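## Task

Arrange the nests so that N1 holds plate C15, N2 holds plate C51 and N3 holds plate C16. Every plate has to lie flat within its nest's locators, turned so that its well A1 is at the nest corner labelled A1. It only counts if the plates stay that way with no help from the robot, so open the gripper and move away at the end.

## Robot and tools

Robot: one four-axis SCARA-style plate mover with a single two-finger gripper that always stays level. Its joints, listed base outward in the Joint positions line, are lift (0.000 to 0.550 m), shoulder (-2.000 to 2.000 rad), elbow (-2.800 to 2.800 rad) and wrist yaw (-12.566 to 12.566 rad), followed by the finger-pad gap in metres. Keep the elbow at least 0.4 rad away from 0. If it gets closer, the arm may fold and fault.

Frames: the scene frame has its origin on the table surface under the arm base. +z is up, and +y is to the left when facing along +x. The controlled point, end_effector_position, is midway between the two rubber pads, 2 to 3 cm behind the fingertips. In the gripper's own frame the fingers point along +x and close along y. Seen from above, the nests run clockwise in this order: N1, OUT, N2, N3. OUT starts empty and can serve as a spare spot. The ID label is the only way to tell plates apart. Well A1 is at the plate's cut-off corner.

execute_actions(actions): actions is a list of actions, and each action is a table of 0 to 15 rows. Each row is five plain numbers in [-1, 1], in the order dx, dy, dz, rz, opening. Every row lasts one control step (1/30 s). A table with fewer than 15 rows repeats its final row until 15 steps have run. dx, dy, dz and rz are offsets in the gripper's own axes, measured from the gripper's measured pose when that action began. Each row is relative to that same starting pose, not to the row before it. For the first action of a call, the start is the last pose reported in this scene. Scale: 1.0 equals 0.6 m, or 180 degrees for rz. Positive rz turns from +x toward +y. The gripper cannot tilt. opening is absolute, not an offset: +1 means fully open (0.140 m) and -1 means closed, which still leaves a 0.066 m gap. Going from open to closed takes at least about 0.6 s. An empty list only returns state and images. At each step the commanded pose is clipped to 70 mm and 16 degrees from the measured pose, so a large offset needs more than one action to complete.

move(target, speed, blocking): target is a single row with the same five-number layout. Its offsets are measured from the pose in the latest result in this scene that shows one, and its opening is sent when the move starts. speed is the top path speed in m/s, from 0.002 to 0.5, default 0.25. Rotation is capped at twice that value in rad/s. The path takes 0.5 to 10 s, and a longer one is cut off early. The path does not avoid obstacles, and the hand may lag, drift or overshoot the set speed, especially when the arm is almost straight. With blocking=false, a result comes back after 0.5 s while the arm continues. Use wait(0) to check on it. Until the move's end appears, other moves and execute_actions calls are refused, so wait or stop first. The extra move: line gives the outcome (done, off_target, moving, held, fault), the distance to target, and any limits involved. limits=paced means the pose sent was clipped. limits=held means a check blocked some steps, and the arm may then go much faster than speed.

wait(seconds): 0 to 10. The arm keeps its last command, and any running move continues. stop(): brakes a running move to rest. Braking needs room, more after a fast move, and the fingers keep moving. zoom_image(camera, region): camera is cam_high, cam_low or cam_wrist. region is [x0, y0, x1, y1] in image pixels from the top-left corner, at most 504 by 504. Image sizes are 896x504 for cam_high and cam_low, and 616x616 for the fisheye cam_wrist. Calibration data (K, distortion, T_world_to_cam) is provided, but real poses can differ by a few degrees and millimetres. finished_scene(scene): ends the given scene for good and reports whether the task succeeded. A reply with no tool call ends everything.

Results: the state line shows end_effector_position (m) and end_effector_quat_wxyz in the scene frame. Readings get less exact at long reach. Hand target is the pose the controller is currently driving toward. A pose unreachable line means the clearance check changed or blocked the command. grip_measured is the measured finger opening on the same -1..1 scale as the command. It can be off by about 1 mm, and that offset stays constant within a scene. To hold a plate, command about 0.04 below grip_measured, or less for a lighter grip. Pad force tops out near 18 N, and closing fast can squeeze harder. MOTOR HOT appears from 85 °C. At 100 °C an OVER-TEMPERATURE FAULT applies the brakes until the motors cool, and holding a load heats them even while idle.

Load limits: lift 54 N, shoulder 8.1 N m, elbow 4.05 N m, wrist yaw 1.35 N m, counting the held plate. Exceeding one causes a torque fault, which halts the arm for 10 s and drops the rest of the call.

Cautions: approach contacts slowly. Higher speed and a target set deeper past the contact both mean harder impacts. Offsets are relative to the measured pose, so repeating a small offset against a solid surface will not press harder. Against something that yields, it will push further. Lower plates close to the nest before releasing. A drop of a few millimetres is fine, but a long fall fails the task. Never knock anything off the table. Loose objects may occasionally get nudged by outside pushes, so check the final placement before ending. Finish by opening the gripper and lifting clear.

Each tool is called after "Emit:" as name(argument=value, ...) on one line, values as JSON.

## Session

Emit:
execute_actions(actions=[])

Scene clock: 0.00 s.
end_effector_position=(+0.4157, -0.4141, +0.3771) grip_measured=+1.00 end_effector_quat_wxyz=(+1.000, +0.000, +0.000, +0.011)
Joint positions: [ 0.372 -0.785  1.938 -1.131  0.14 ]
Motor temperatures (°C, as the motors report them): [35 30 32 30]
Hand target: +0.416, -0.414, +0.377; +1.000, +0.000, +0.000, +0.011
camera_calibration (this result's frames):
cam_wrist: T_world_to_cam=[[0.0216945, -0.999764, -0.001332, -0.413557], [-0.605606, -0.0120814, -0.795673, 0.533406], [0.795469, 0.0180684, -0.605725, 0.000638898], [0, 0, 0, 1]] pos_world=[0.331498, -0.407026, 0.424253]

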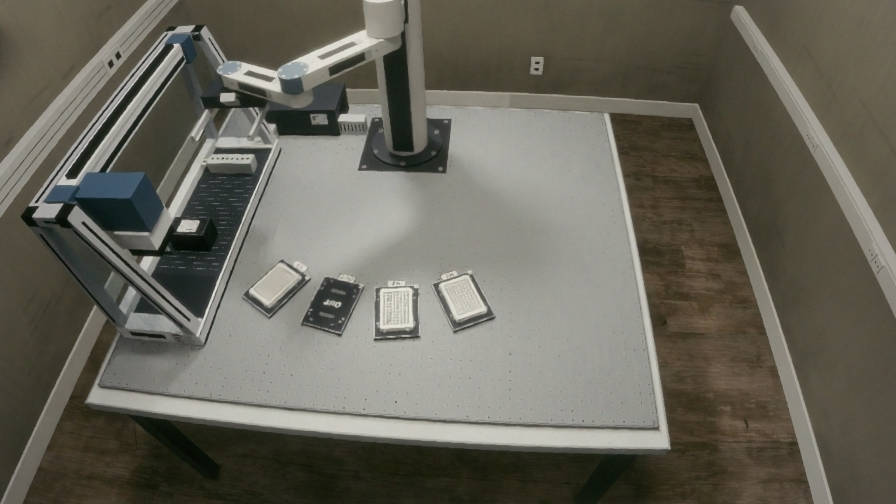

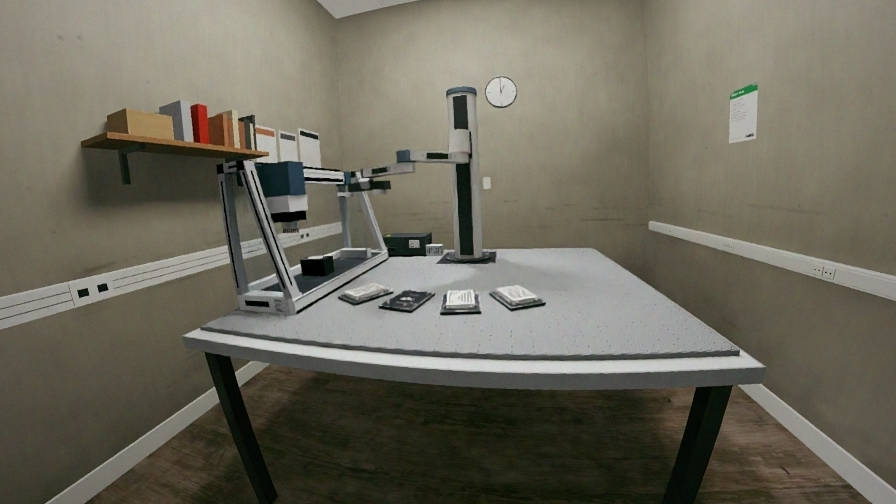

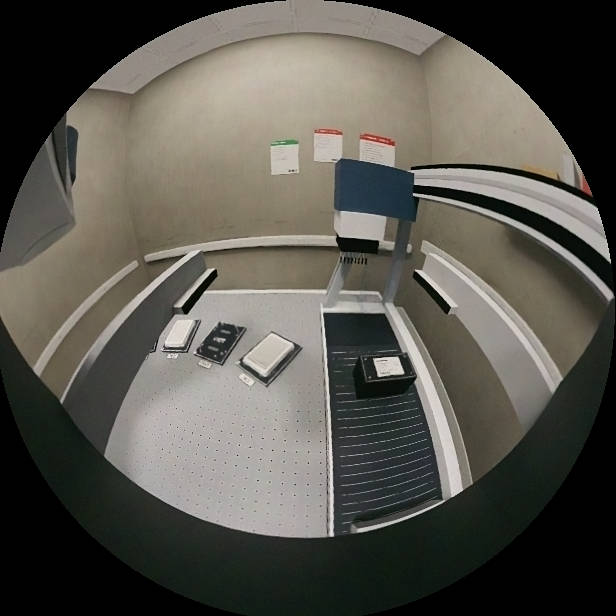

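Emit:
zoom_image(camera="cam_high", region=[235, 250, 375, 345])

Emit:
zoom_image(camera="cam_high", region=[365, 255, 505, 350])

Emit:
zoom_image(camera="cam_wrist", region=[140, 300, 320, 400])

Emit:
zoom_image(camera="cam_high", region=[150, 20, 350, 180])

Region (235, 250, 375, 345) of cam_high's 896x504 image, scaled by 3.600, with more detail than that image has; it fills the top 342 rows of this view, and the rest is white.

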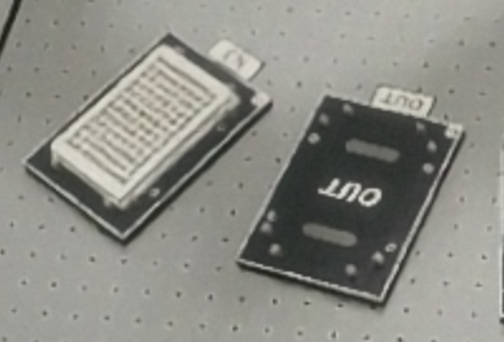

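Region (365, 255, 505, 350) of cam_high's 896x504 image, scaled by 3.600, with more detail than that image has; it fills the top 342 rows of this view, and the rest is white.

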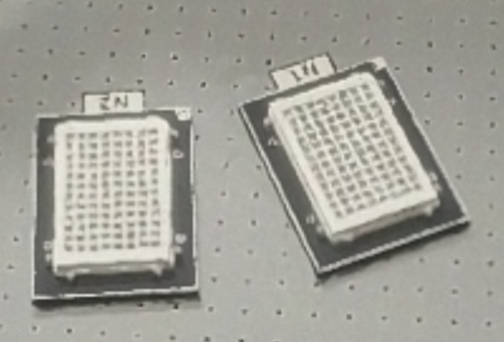

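Region (140, 300, 320, 400) of cam_wrist's 616x616 image, scaled by 2.800, with more detail than that image has.

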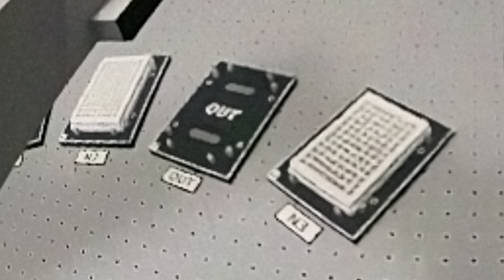

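Region (150, 20, 350, 180) of cam_high's 896x504 image, scaled by 2.520, with more detail than that image has; it fills the top 403 rows of this view, and the rest is white.

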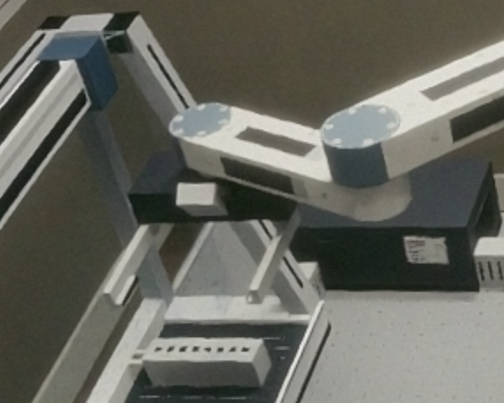

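Emit:
zoom_image(camera="cam_wrist", region=[232, 325, 308, 392])

Emit:
zoom_image(camera="cam_wrist", region=[155, 312, 255, 372])

Emit:
zoom_image(camera="cam_low", region=[330, 275, 440, 320])

Emit:
zoom_image(camera="cam_low", region=[435, 275, 550, 320])

Region (232, 325, 308, 392) of cam_wrist's 616x616 image, scaled by 6.632, with more detail than that image has; it fills the top 444 rows of this view, and the rest is white.

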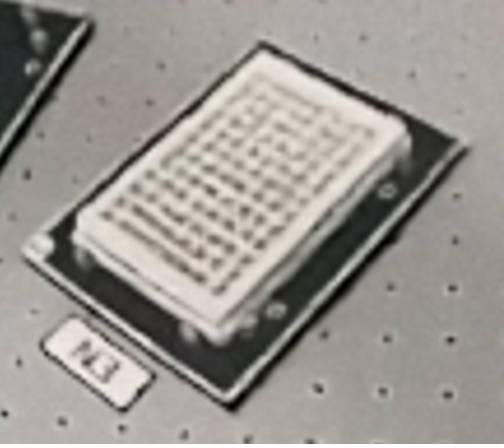

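Region (155, 312, 255, 372) of cam_wrist's 616x616 image, scaled by 5.040, with more detail than that image has; it fills the top 302 rows of this view, and the rest is white.

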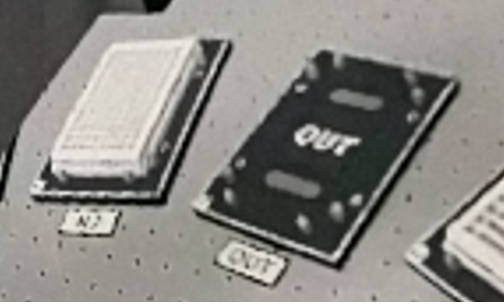

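Region (330, 275, 440, 320) of cam_low's 896x504 image, scaled by 4.582, with more detail than that image has; it fills the top 206 rows of this view, and the rest is white.

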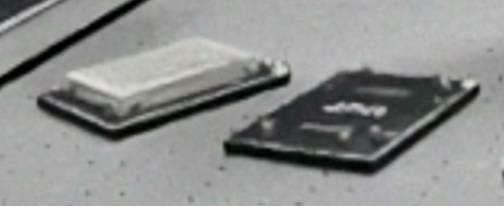

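Region (435, 275, 550, 320) of cam_low's 896x504 image, scaled by 4.383, with more detail than that image has; it fills the top 197 rows of this view, and the rest is white.

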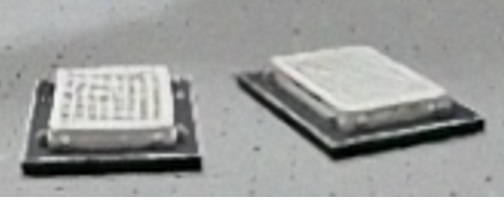

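Emit:
move(target=[0.2851, 0.5174, -0.3952, -0.0769, 1], speed=0.5)

Scene clock: 63.67 s.
end_effector_position=(+0.5800, -0.0996, +0.1399) grip_measured=+1.00 end_effector_quat_wxyz=(+0.994, +0.000, +0.000, -0.109)
Joint positions: [ 0.135  0.638  1.114 -1.971  0.14 ]
Motor temperatures (°C, as the motors report them): [35 30 32 30]
Hand target: +0.580, -0.100, +0.140; +0.994, +0.000, +0.000, -0.109
Off the commanded pose: 0.000 m, 0 deg.
move: done; limits=paced
camera_calibration (this result's frames):
cam_wrist: T_world_to_cam=[[-0.217366, -0.976089, -0.001332, 0.0379606], [-0.591012, 0.132699, -0.795673, 0.45393], [0.776825, -0.172165, -0.605725, -0.287478], [0, 0, 0, 1]] pos_world=[0.499849, -0.0726764, 0.187098]

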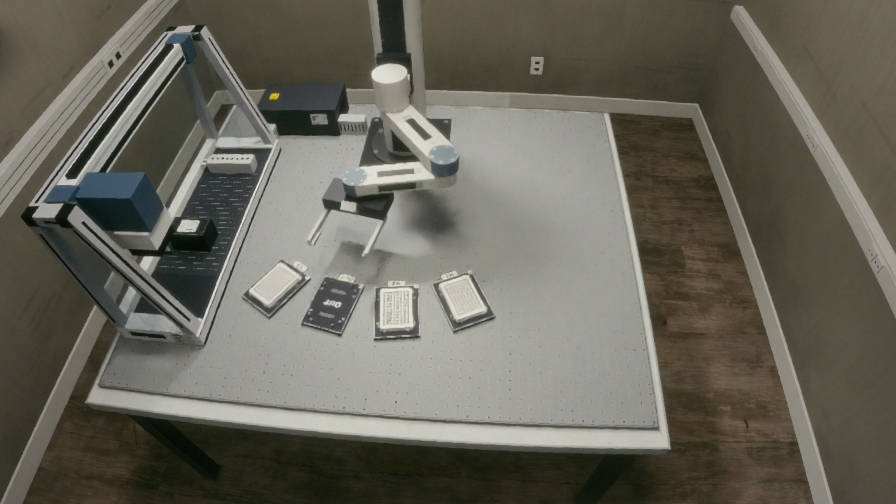

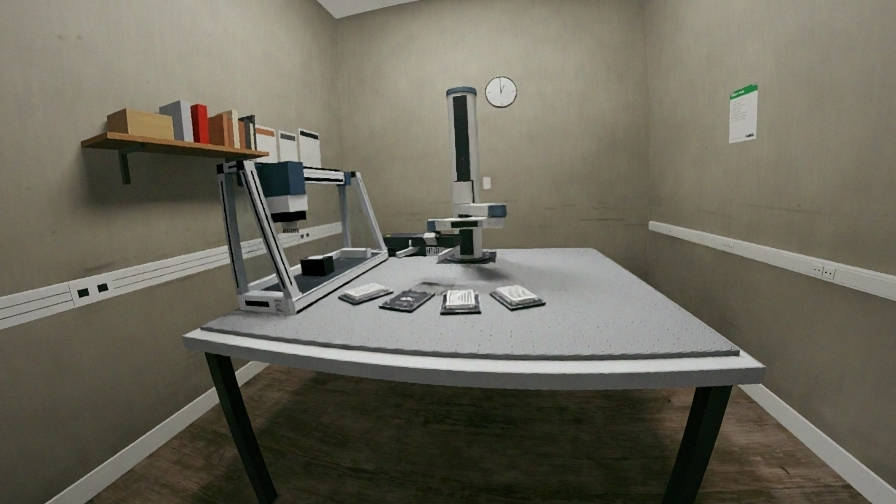

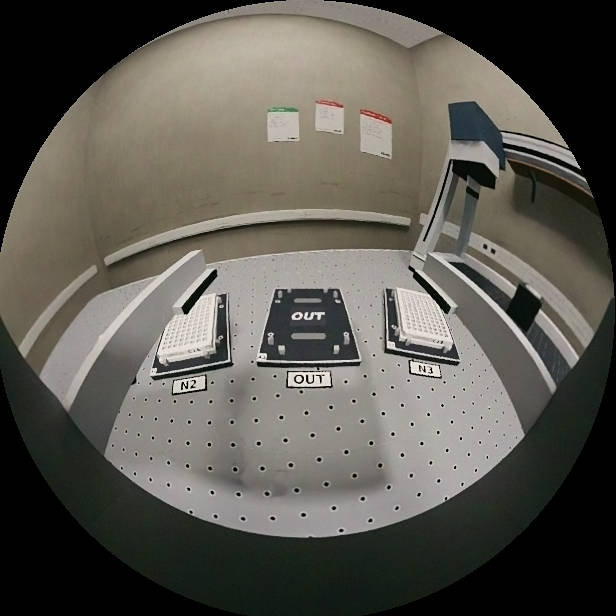

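Emit:
zoom_image(camera="cam_wrist", region=[145, 285, 240, 385])

Emit:
zoom_image(camera="cam_wrist", region=[375, 280, 470, 375])

Emit:
zoom_image(camera="cam_wrist", region=[250, 280, 370, 375])

Region (145, 285, 240, 385) of cam_wrist's 616x616 image, scaled by 5.040, with more detail than that image has; it fills the left 479 columns of this view, and the rest is white.

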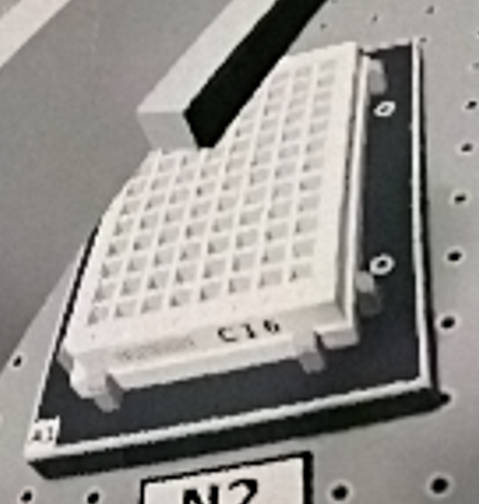

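Region (375, 280, 470, 375) of cam_wrist's 616x616 image, scaled by 5.305, with more detail than that image has.

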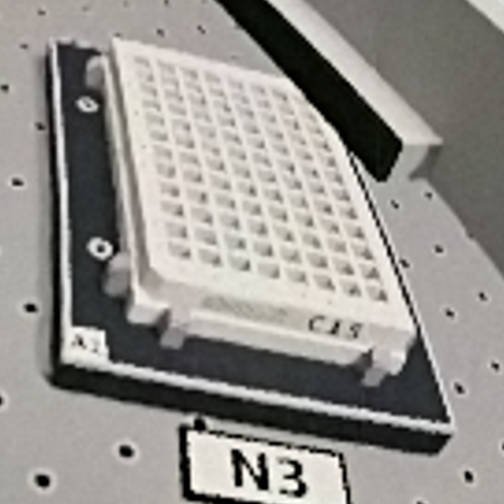

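Region (250, 280, 370, 375) of cam_wrist's 616x616 image, scaled by 4.200, with more detail than that image has; it fills the top 399 rows of this view, and the rest is white.

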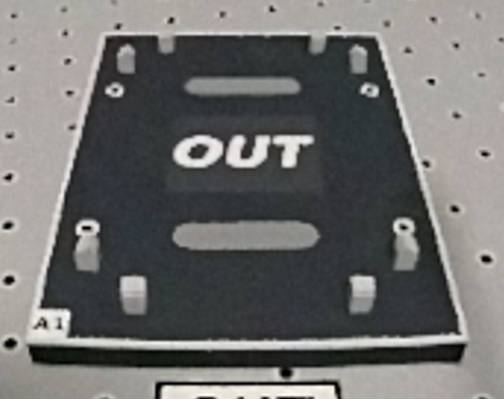

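Emit:
zoom_image(camera="cam_wrist", region=[254, 325, 304, 370])

Emit:
zoom_image(camera="cam_wrist", region=[382, 315, 462, 365])

Emit:
zoom_image(camera="cam_wrist", region=[155, 325, 235, 375])

Region (254, 325, 304, 370) of cam_wrist's 616x616 image, scaled by 10.080, with more detail than that image has; it fills the top 454 rows of this view, and the rest is white.

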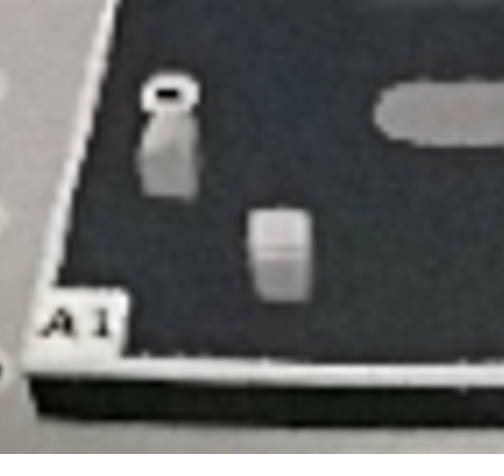

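Region (382, 315, 462, 365) of cam_wrist's 616x616 image, scaled by 6.300, with more detail than that image has; it fills the top 315 rows of this view, and the rest is white.

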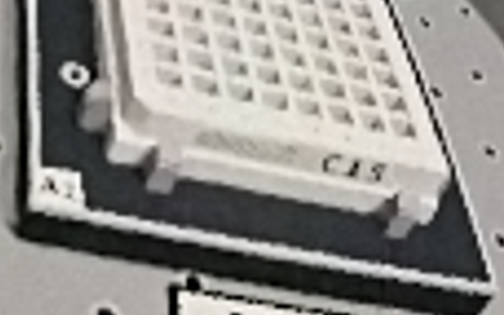

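Region (155, 325, 235, 375) of cam_wrist's 616x616 image, scaled by 6.300, with more detail than that image has; it fills the top 315 rows of this view, and the rest is white.

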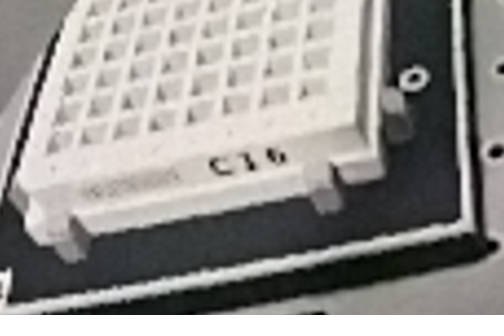

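Emit:
zoom_image(camera="cam_wrist", region=[230, 380, 390, 520])

Region (230, 380, 390, 520) of cam_wrist's 616x616 image, scaled by 3.150, with more detail than that image has; it fills the top 441 rows of this view, and the rest is white.

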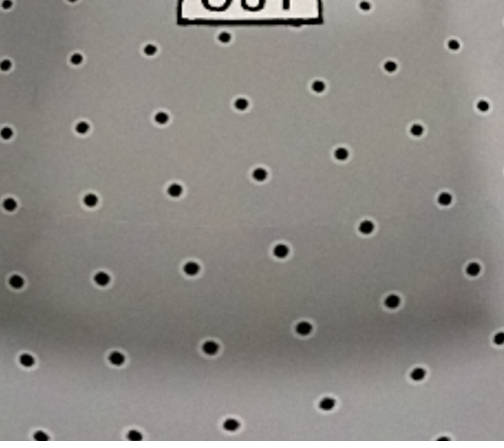

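Emit:
move(target=[0.186, -0.3035, -0.14, -0.1067, -0.15], speed=0.5)

Emit:
zoom_image(camera="cam_wrist", region=[180, 260, 460, 480])

Scene clock: 172.77 s.
end_effector_position=(+0.6494, -0.3016, +0.0559) grip_measured=-0.15 end_effector_quat_wxyz=(+0.962, +0.000, +0.000, -0.273)
Joint positions: [ 0.051 -0.     1.89  -2.443  0.097]
Motor temperatures (°C, as the motors report them): [35 30 32 30]
Hand target: +0.649, -0.302, +0.056; +0.962, +0.000, +0.000, -0.273
Off the commanded pose: 0.000 m, 0 deg.
move: done; limits=paced
camera_calibration (this result's frames):
cam_wrist: T_world_to_cam=[[-0.526174, -0.850376, -0.001332, 0.0942374], [-0.514537, 0.319619, -0.795673, 0.461615], [0.677047, -0.417977, -0.605725, -0.436431], [0, 0, 0, 1]] pos_world=[0.582587, -0.249822, 0.103063]

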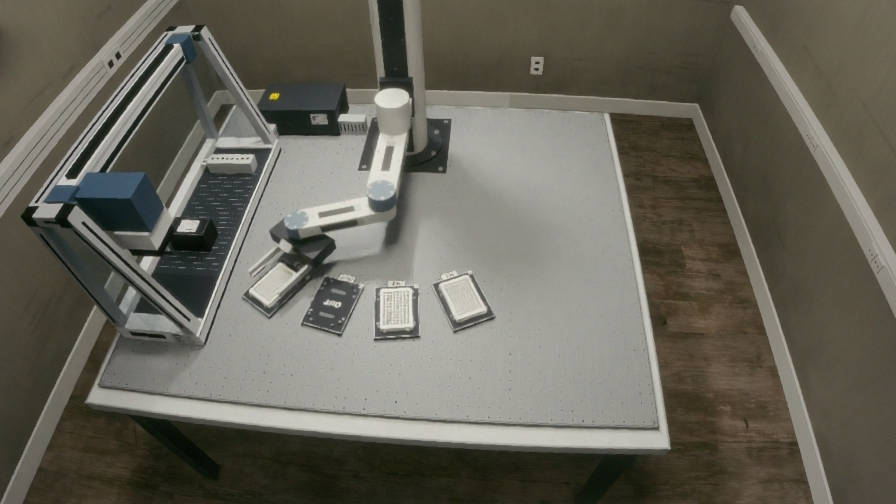

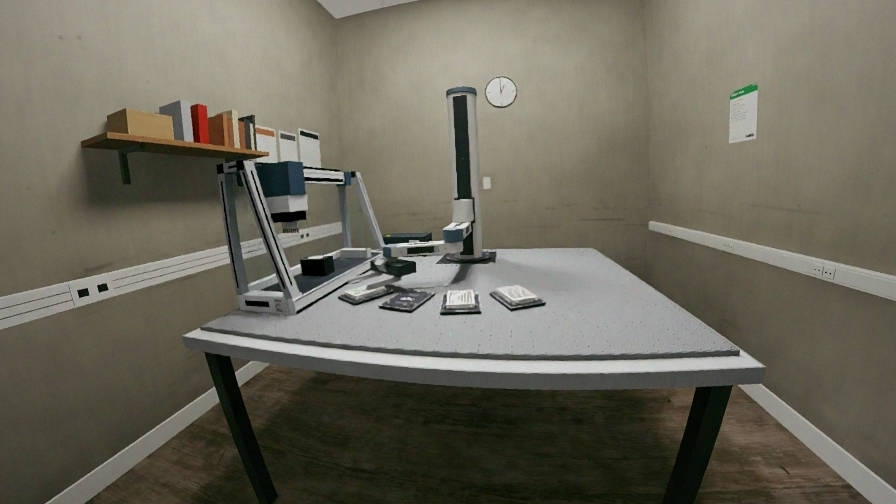

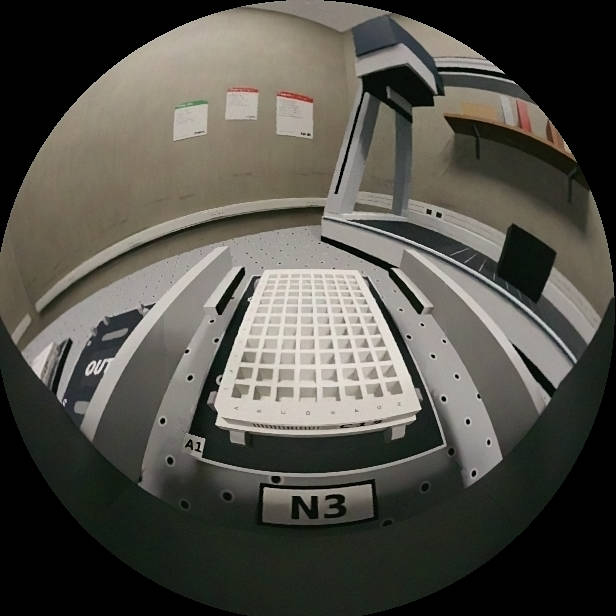

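Region (180, 260, 460, 480) of cam_wrist's 616x616 image, scaled by 1.800, with more detail than that image has; it fills the top 396 rows of this view, and the rest is white.

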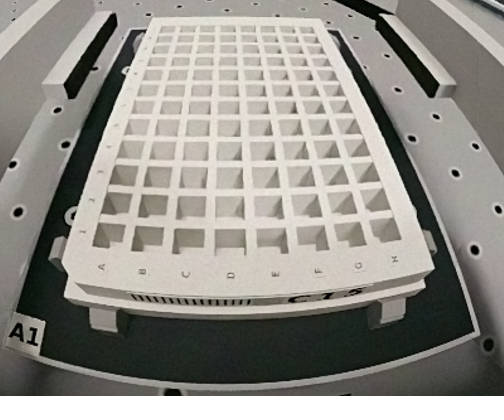

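Emit:
zoom_image(camera="cam_wrist", region=[190, 370, 316, 470])

Emit:
zoom_image(camera="cam_wrist", region=[330, 370, 456, 470])

Emit:
zoom_image(camera="cam_wrist", region=[240, 255, 390, 315])

Region (190, 370, 316, 470) of cam_wrist's 616x616 image, scaled by 4.000, with more detail than that image has; it fills the top 400 rows of this view, and the rest is white.

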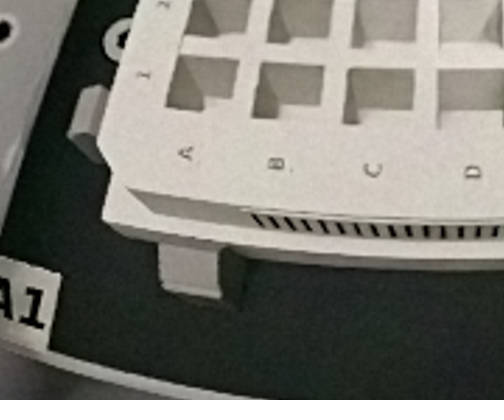

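Region (330, 370, 456, 470) of cam_wrist's 616x616 image, scaled by 4.000, with more detail than that image has; it fills the top 400 rows of this view, and the rest is white.

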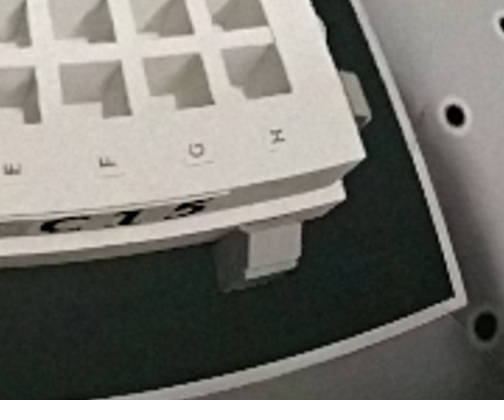

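Region (240, 255, 390, 315) of cam_wrist's 616x616 image, scaled by 3.360, with more detail than that image has; it fills the top 202 rows of this view, and the rest is white.

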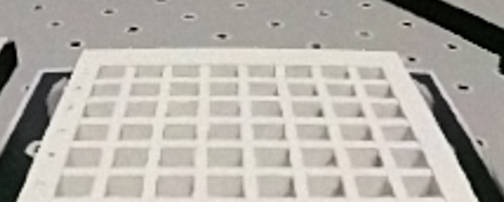

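Emit:
execute_actions(actions=[[[-0.001,0.0015,-0.002,-0.001,-0.15],[-0.0022,0.003,-0.006,-0.002,-0.15],[-0.0033,0.0042,-0.012,-0.0028,-0.15],[-0.0033,0.0042,-0.019,-0.0028,-0.15],[-0.0033,0.0042,-0.026,-0.0028,-0.15],[-0.0033,0.0042,-0.032,-0.0028,-0.15],[-0.0033,0.0042,-0.036,-0.0028,-0.15],[-0.0033,0.0042,-0.039,-0.0028,-0.18],[-0.0033,0.0042,-0.0408,-0.0028,-0.23],[-0.0033,0.0042,-0.0415,-0.0028,-0.29],[-0.0033,0.0042,-0.0415,-0.0028,-0.35],[-0.0033,0.0042,-0.0415,-0.0028,-0.4],[-0.0033,0.0042,-0.0415,-0.0028,-0.43],[-0.0033,0.0042,-0.0415,-0.0028,-0.45],[-0.0033,0.0042,-0.0415,-0.0028,-0.47]],[[0,0,0,0,-0.49],[0,0,0,0,-0.51],[0,0,0,0,-0.53],[0,0,0,0,-0.55],[0,0,0,0,-0.55]]])

Emit:
zoom_image(camera="cam_wrist", region=[150, 230, 500, 450])

Scene clock: 225.77 s.
end_effector_position=(+0.6493, -0.2981, +0.0309) grip_measured=-0.49 end_effector_quat_wxyz=(+0.961, +0.000, +0.000, -0.277)
Joint positions: [ 0.026  0.014  1.877 -2.452  0.085]
Motor temperatures (°C, as the motors report them): [35 30 32 30]
Hand target: +0.649, -0.298, +0.031; +0.961, +0.000, +0.000, -0.277
Off the commanded pose: 0.000 m, 0 deg.
camera_calibration (this result's frames):
cam_wrist: T_world_to_cam=[[-0.532181, -0.84663, -0.001332, 0.102155], [-0.512262, 0.323253, -0.795673, 0.440216], [0.674071, -0.422759, -0.605725, -0.449508], [0, 0, 0, 1]] pos_world=[0.582871, -0.245848, 0.0781258]

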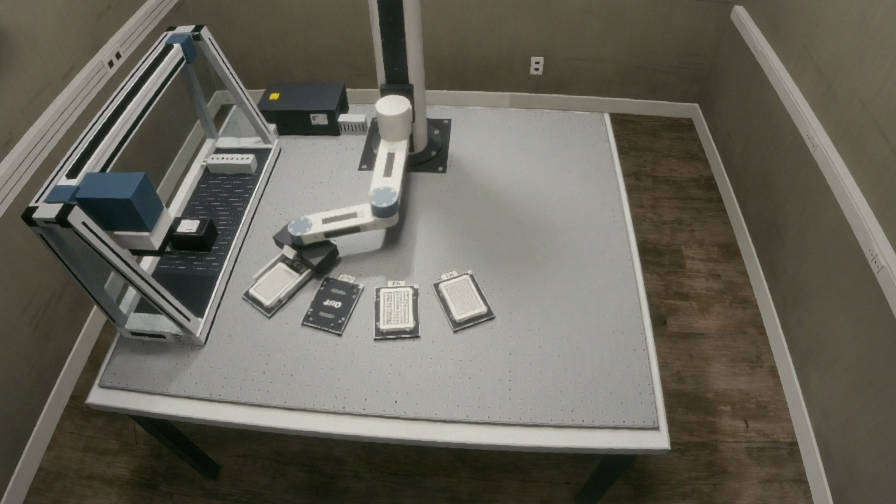

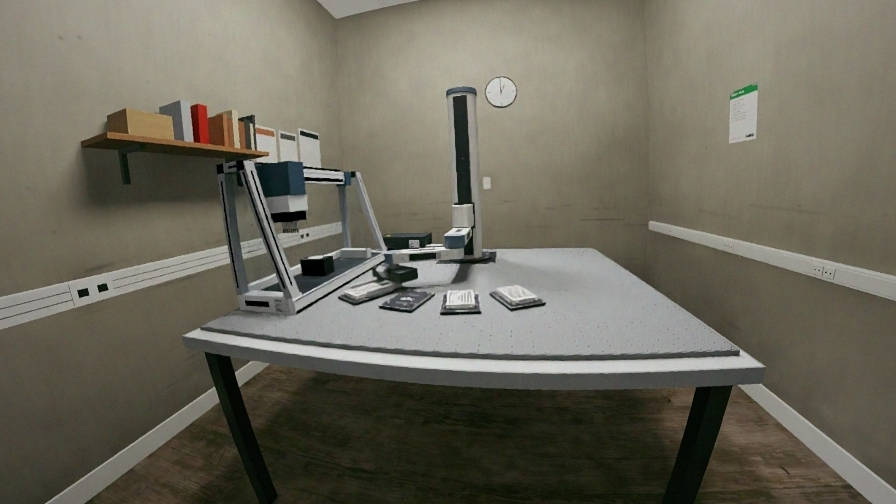

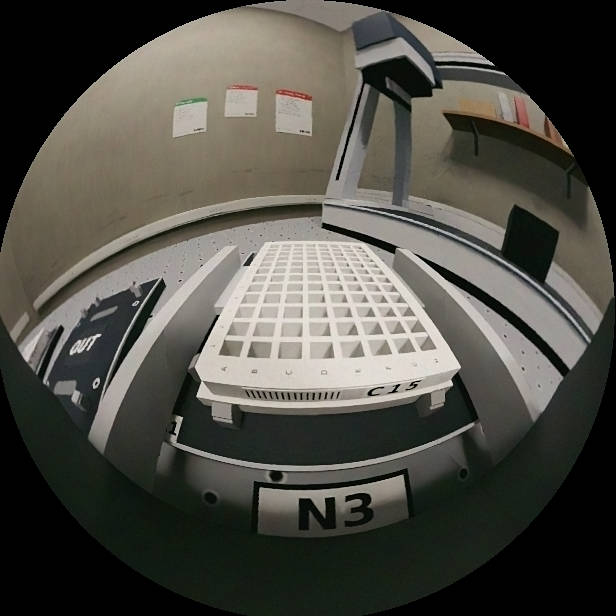

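Region (150, 230, 500, 450) of cam_wrist's 616x616 image, scaled by 1.440, with more detail than that image has; it fills the top 317 rows of this view, and the rest is white.

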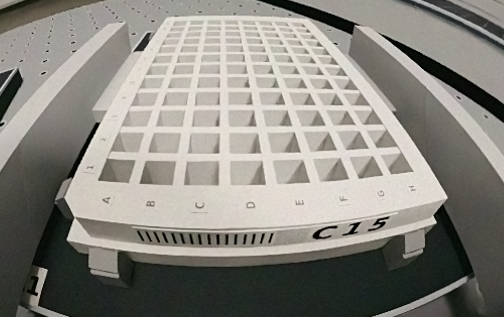

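Emit:
execute_actions(actions=[[[0,0,0.001,0,-0.54],[0,0,0.003,0,-0.54],[0,0,0.006,0,-0.54],[0,0,0.01,0,-0.54],[0,0,0.014,0,-0.54],[0,0,0.018,0,-0.54],[0,0,0.021,0,-0.54],[0,0,0.023,0,-0.54],[0,0,0.0238,0,-0.54]]])

Emit:
zoom_image(camera="cam_wrist", region=[160, 380, 300, 480])

Emit:
zoom_image(camera="cam_wrist", region=[350, 380, 490, 480])

Scene clock: 234.80 s.
end_effector_position=(+0.6493, -0.2981, +0.0452) grip_measured=-0.49 end_effector_quat_wxyz=(+0.961, +0.000, +0.000, -0.277)
Joint positions: [ 0.04   0.015  1.877 -2.452  0.085]
Motor temperatures (°C, as the motors report them): [35 30 32 30]
Hand target: +0.649, -0.298, +0.045; +0.961, +0.000, +0.000, -0.277
Off the commanded pose: 0.000 m, 0 deg.
camera_calibration (this result's frames):
cam_wrist: T_world_to_cam=[[-0.532124, -0.846666, -0.001332, 0.102156], [-0.512283, 0.323219, -0.795673, 0.451604], [0.674099, -0.422714, -0.605725, -0.440853], [0, 0, 0, 1]] pos_world=[0.582888, -0.245829, 0.0924291]

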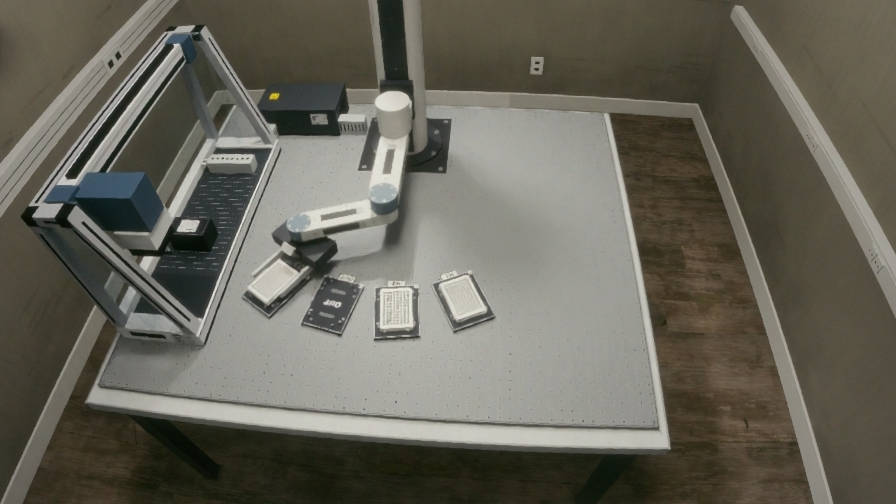

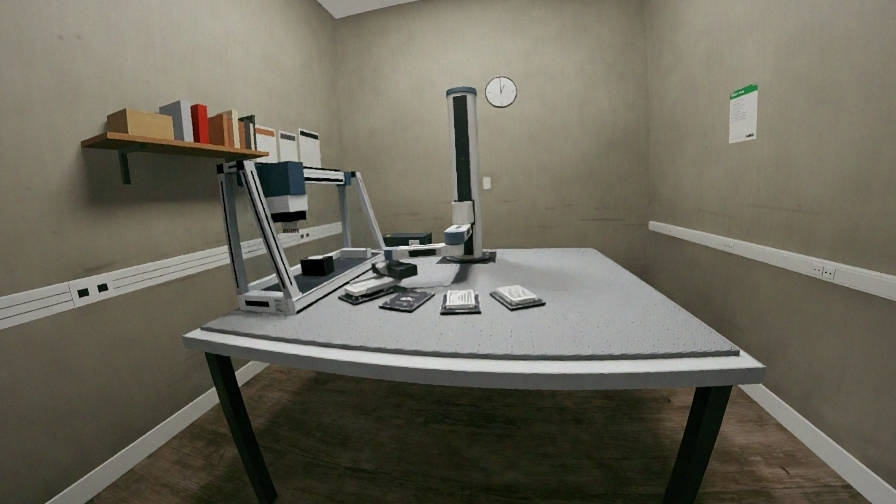

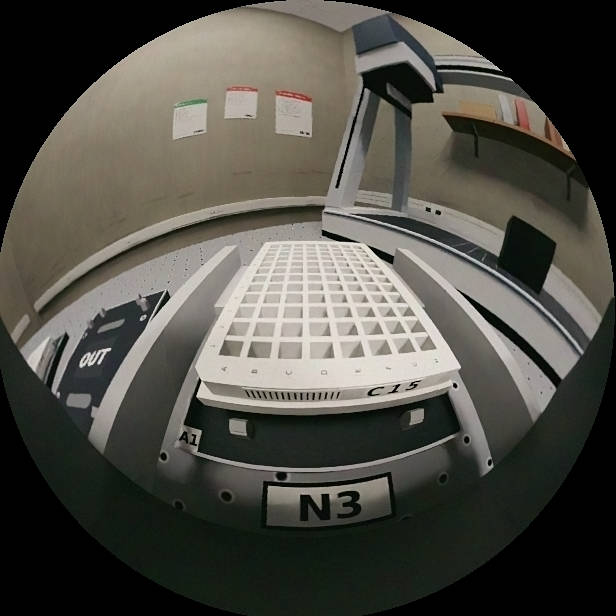

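Region (160, 380, 300, 480) of cam_wrist's 616x616 image, scaled by 3.600, with more detail than that image has; it fills the top 360 rows of this view, and the rest is white.

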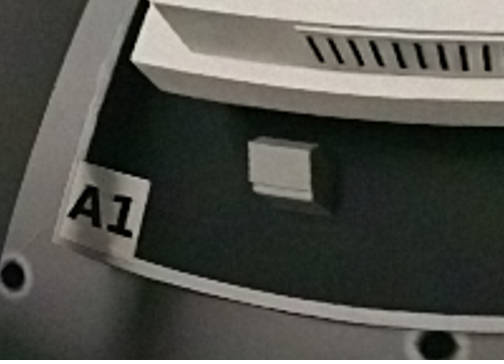

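Region (350, 380, 490, 480) of cam_wrist's 616x616 image, scaled by 3.600, with more detail than that image has; it fills the top 360 rows of this view, and the rest is white.

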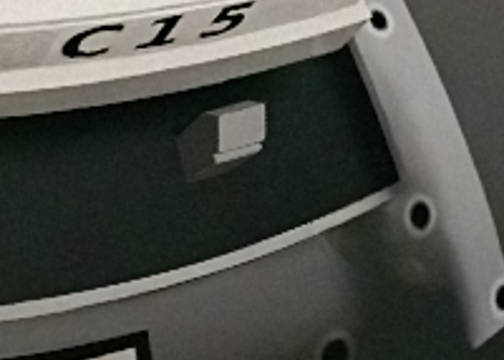

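Emit:
execute_actions(actions=[])

Scene clock: 251.03 s.
end_effector_position=(+0.6493, -0.2981, +0.0452) grip_measured=-0.49 end_effector_quat_wxyz=(+0.961, +0.000, +0.000, -0.277)
Joint positions: [ 0.04   0.015  1.877 -2.452  0.085]
Motor temperatures (°C, as the motors report them): [35 30 32 30]
Hand target: +0.649, -0.298, +0.045; +0.961, +0.000, +0.000, -0.277
Off the commanded pose: 0.000 m, 0 deg.
camera_calibration (this result's frames):
cam_wrist: T_world_to_cam=[[-0.532124, -0.846666, -0.001332, 0.102156], [-0.512283, 0.323219, -0.795673, 0.451603], [0.674099, -0.422714, -0.605725, -0.440854], [0, 0, 0, 1]] pos_world=[0.582888, -0.245829, 0.0924282]

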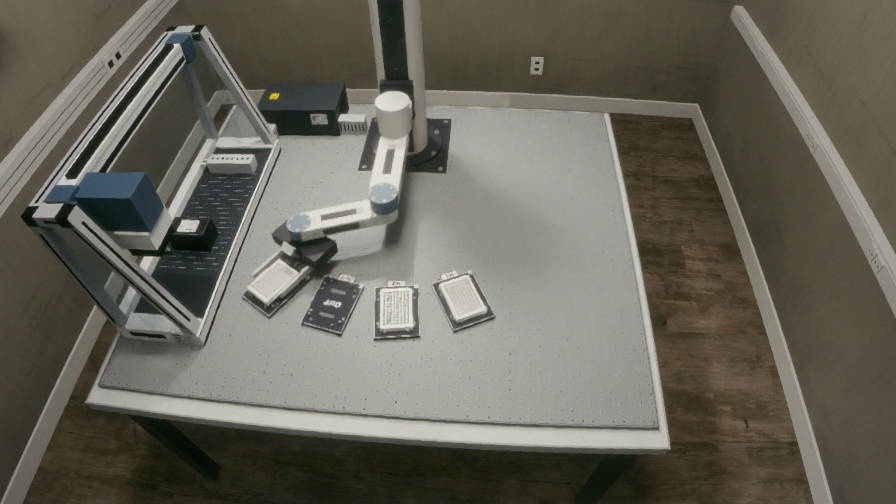

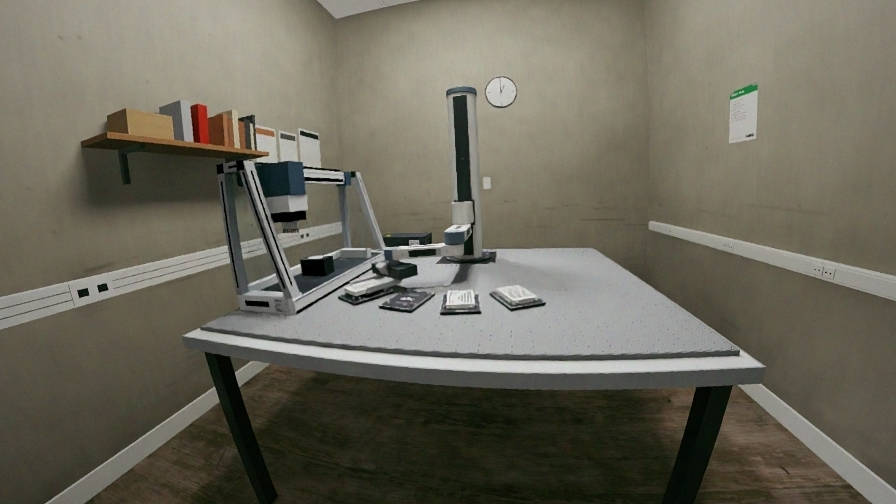

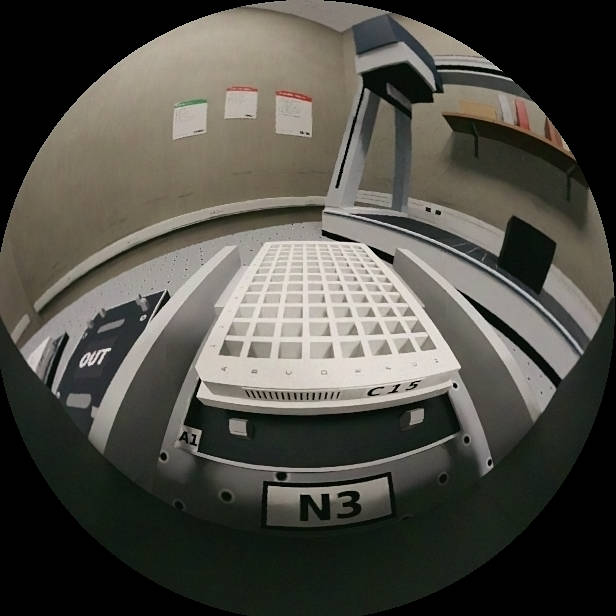

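Emit:
move(target=[-0.0946, 0.2921, 0, 0.1079, -0.54], speed=0.45)

Emit:
zoom_image(camera="cam_wrist", region=[160, 380, 300, 480])

Emit:
zoom_image(camera="cam_wrist", region=[350, 380, 490, 480])

Scene clock: 259.47 s.
end_effector_position=(+0.6945, -0.1192, +0.0452) grip_measured=-0.49 end_effector_quat_wxyz=(+0.994, +0.000, +0.000, -0.110)
Joint positions: [ 0.04   0.422  1.708 -2.352  0.085]
Motor temperatures (°C, as the motors report them): [35 30 32 30]
Hand target: +0.694, -0.119, +0.045; +0.994, +0.000, +0.000, -0.110
Off the commanded pose: 0.000 m, 0 deg.
move: done
camera_calibration (this result's frames):
cam_wrist: T_world_to_cam=[[-0.219793, -0.975546, -0.001332, 0.0453308], [-0.590681, 0.134168, -0.795673, 0.448821], [0.776394, -0.174096, -0.605725, -0.437089], [0, 0, 0, 1]] pos_world=[0.614427, -0.0920909, 0.0924191]

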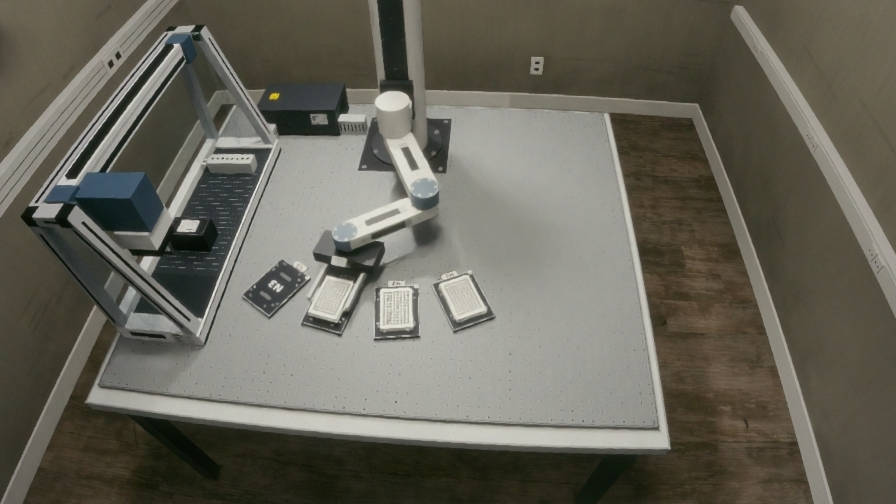

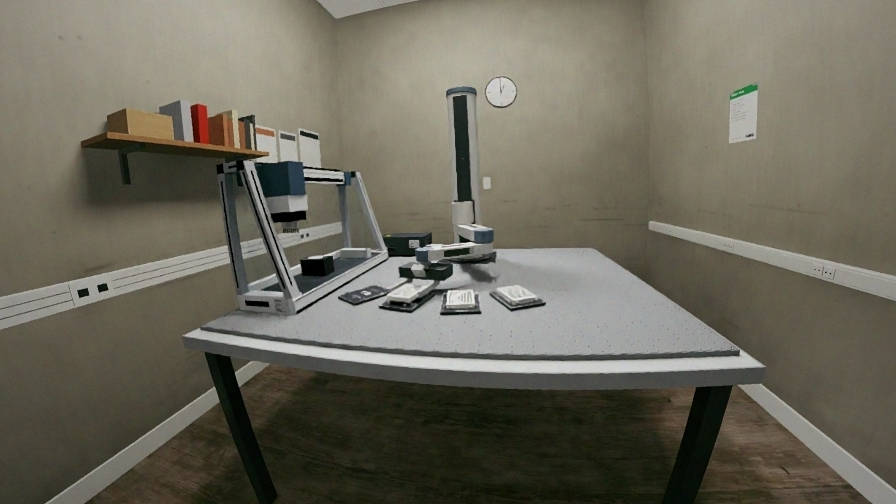

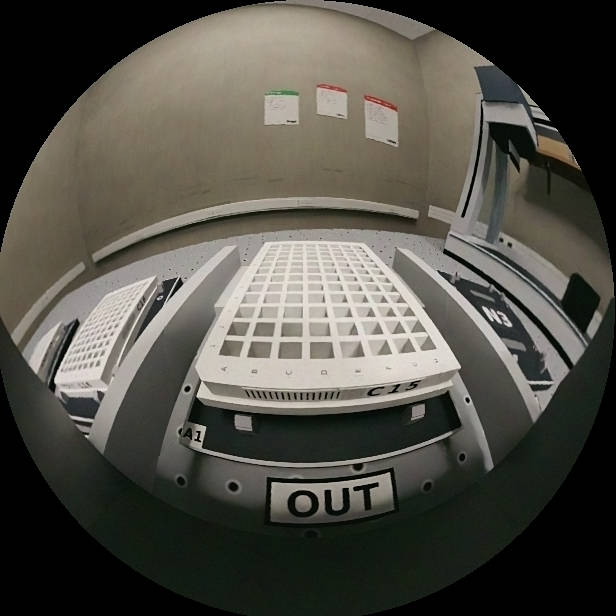

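Region (160, 380, 300, 480) of cam_wrist's 616x616 image, scaled by 3.600, with more detail than that image has; it fills the top 360 rows of this view, and the rest is white.

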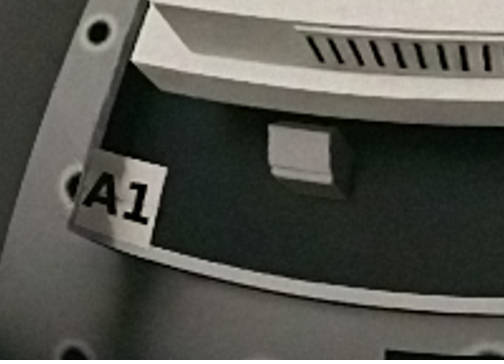

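Region (350, 380, 490, 480) of cam_wrist's 616x616 image, scaled by 3.600, with more detail than that image has; it fills the top 360 rows of this view, and the rest is white.

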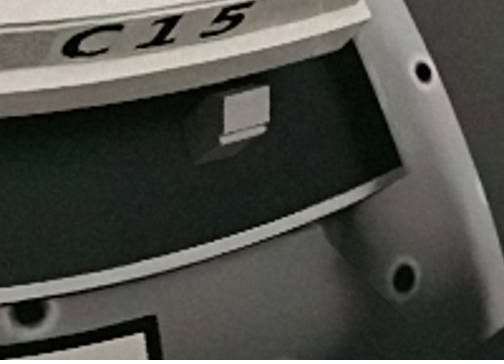

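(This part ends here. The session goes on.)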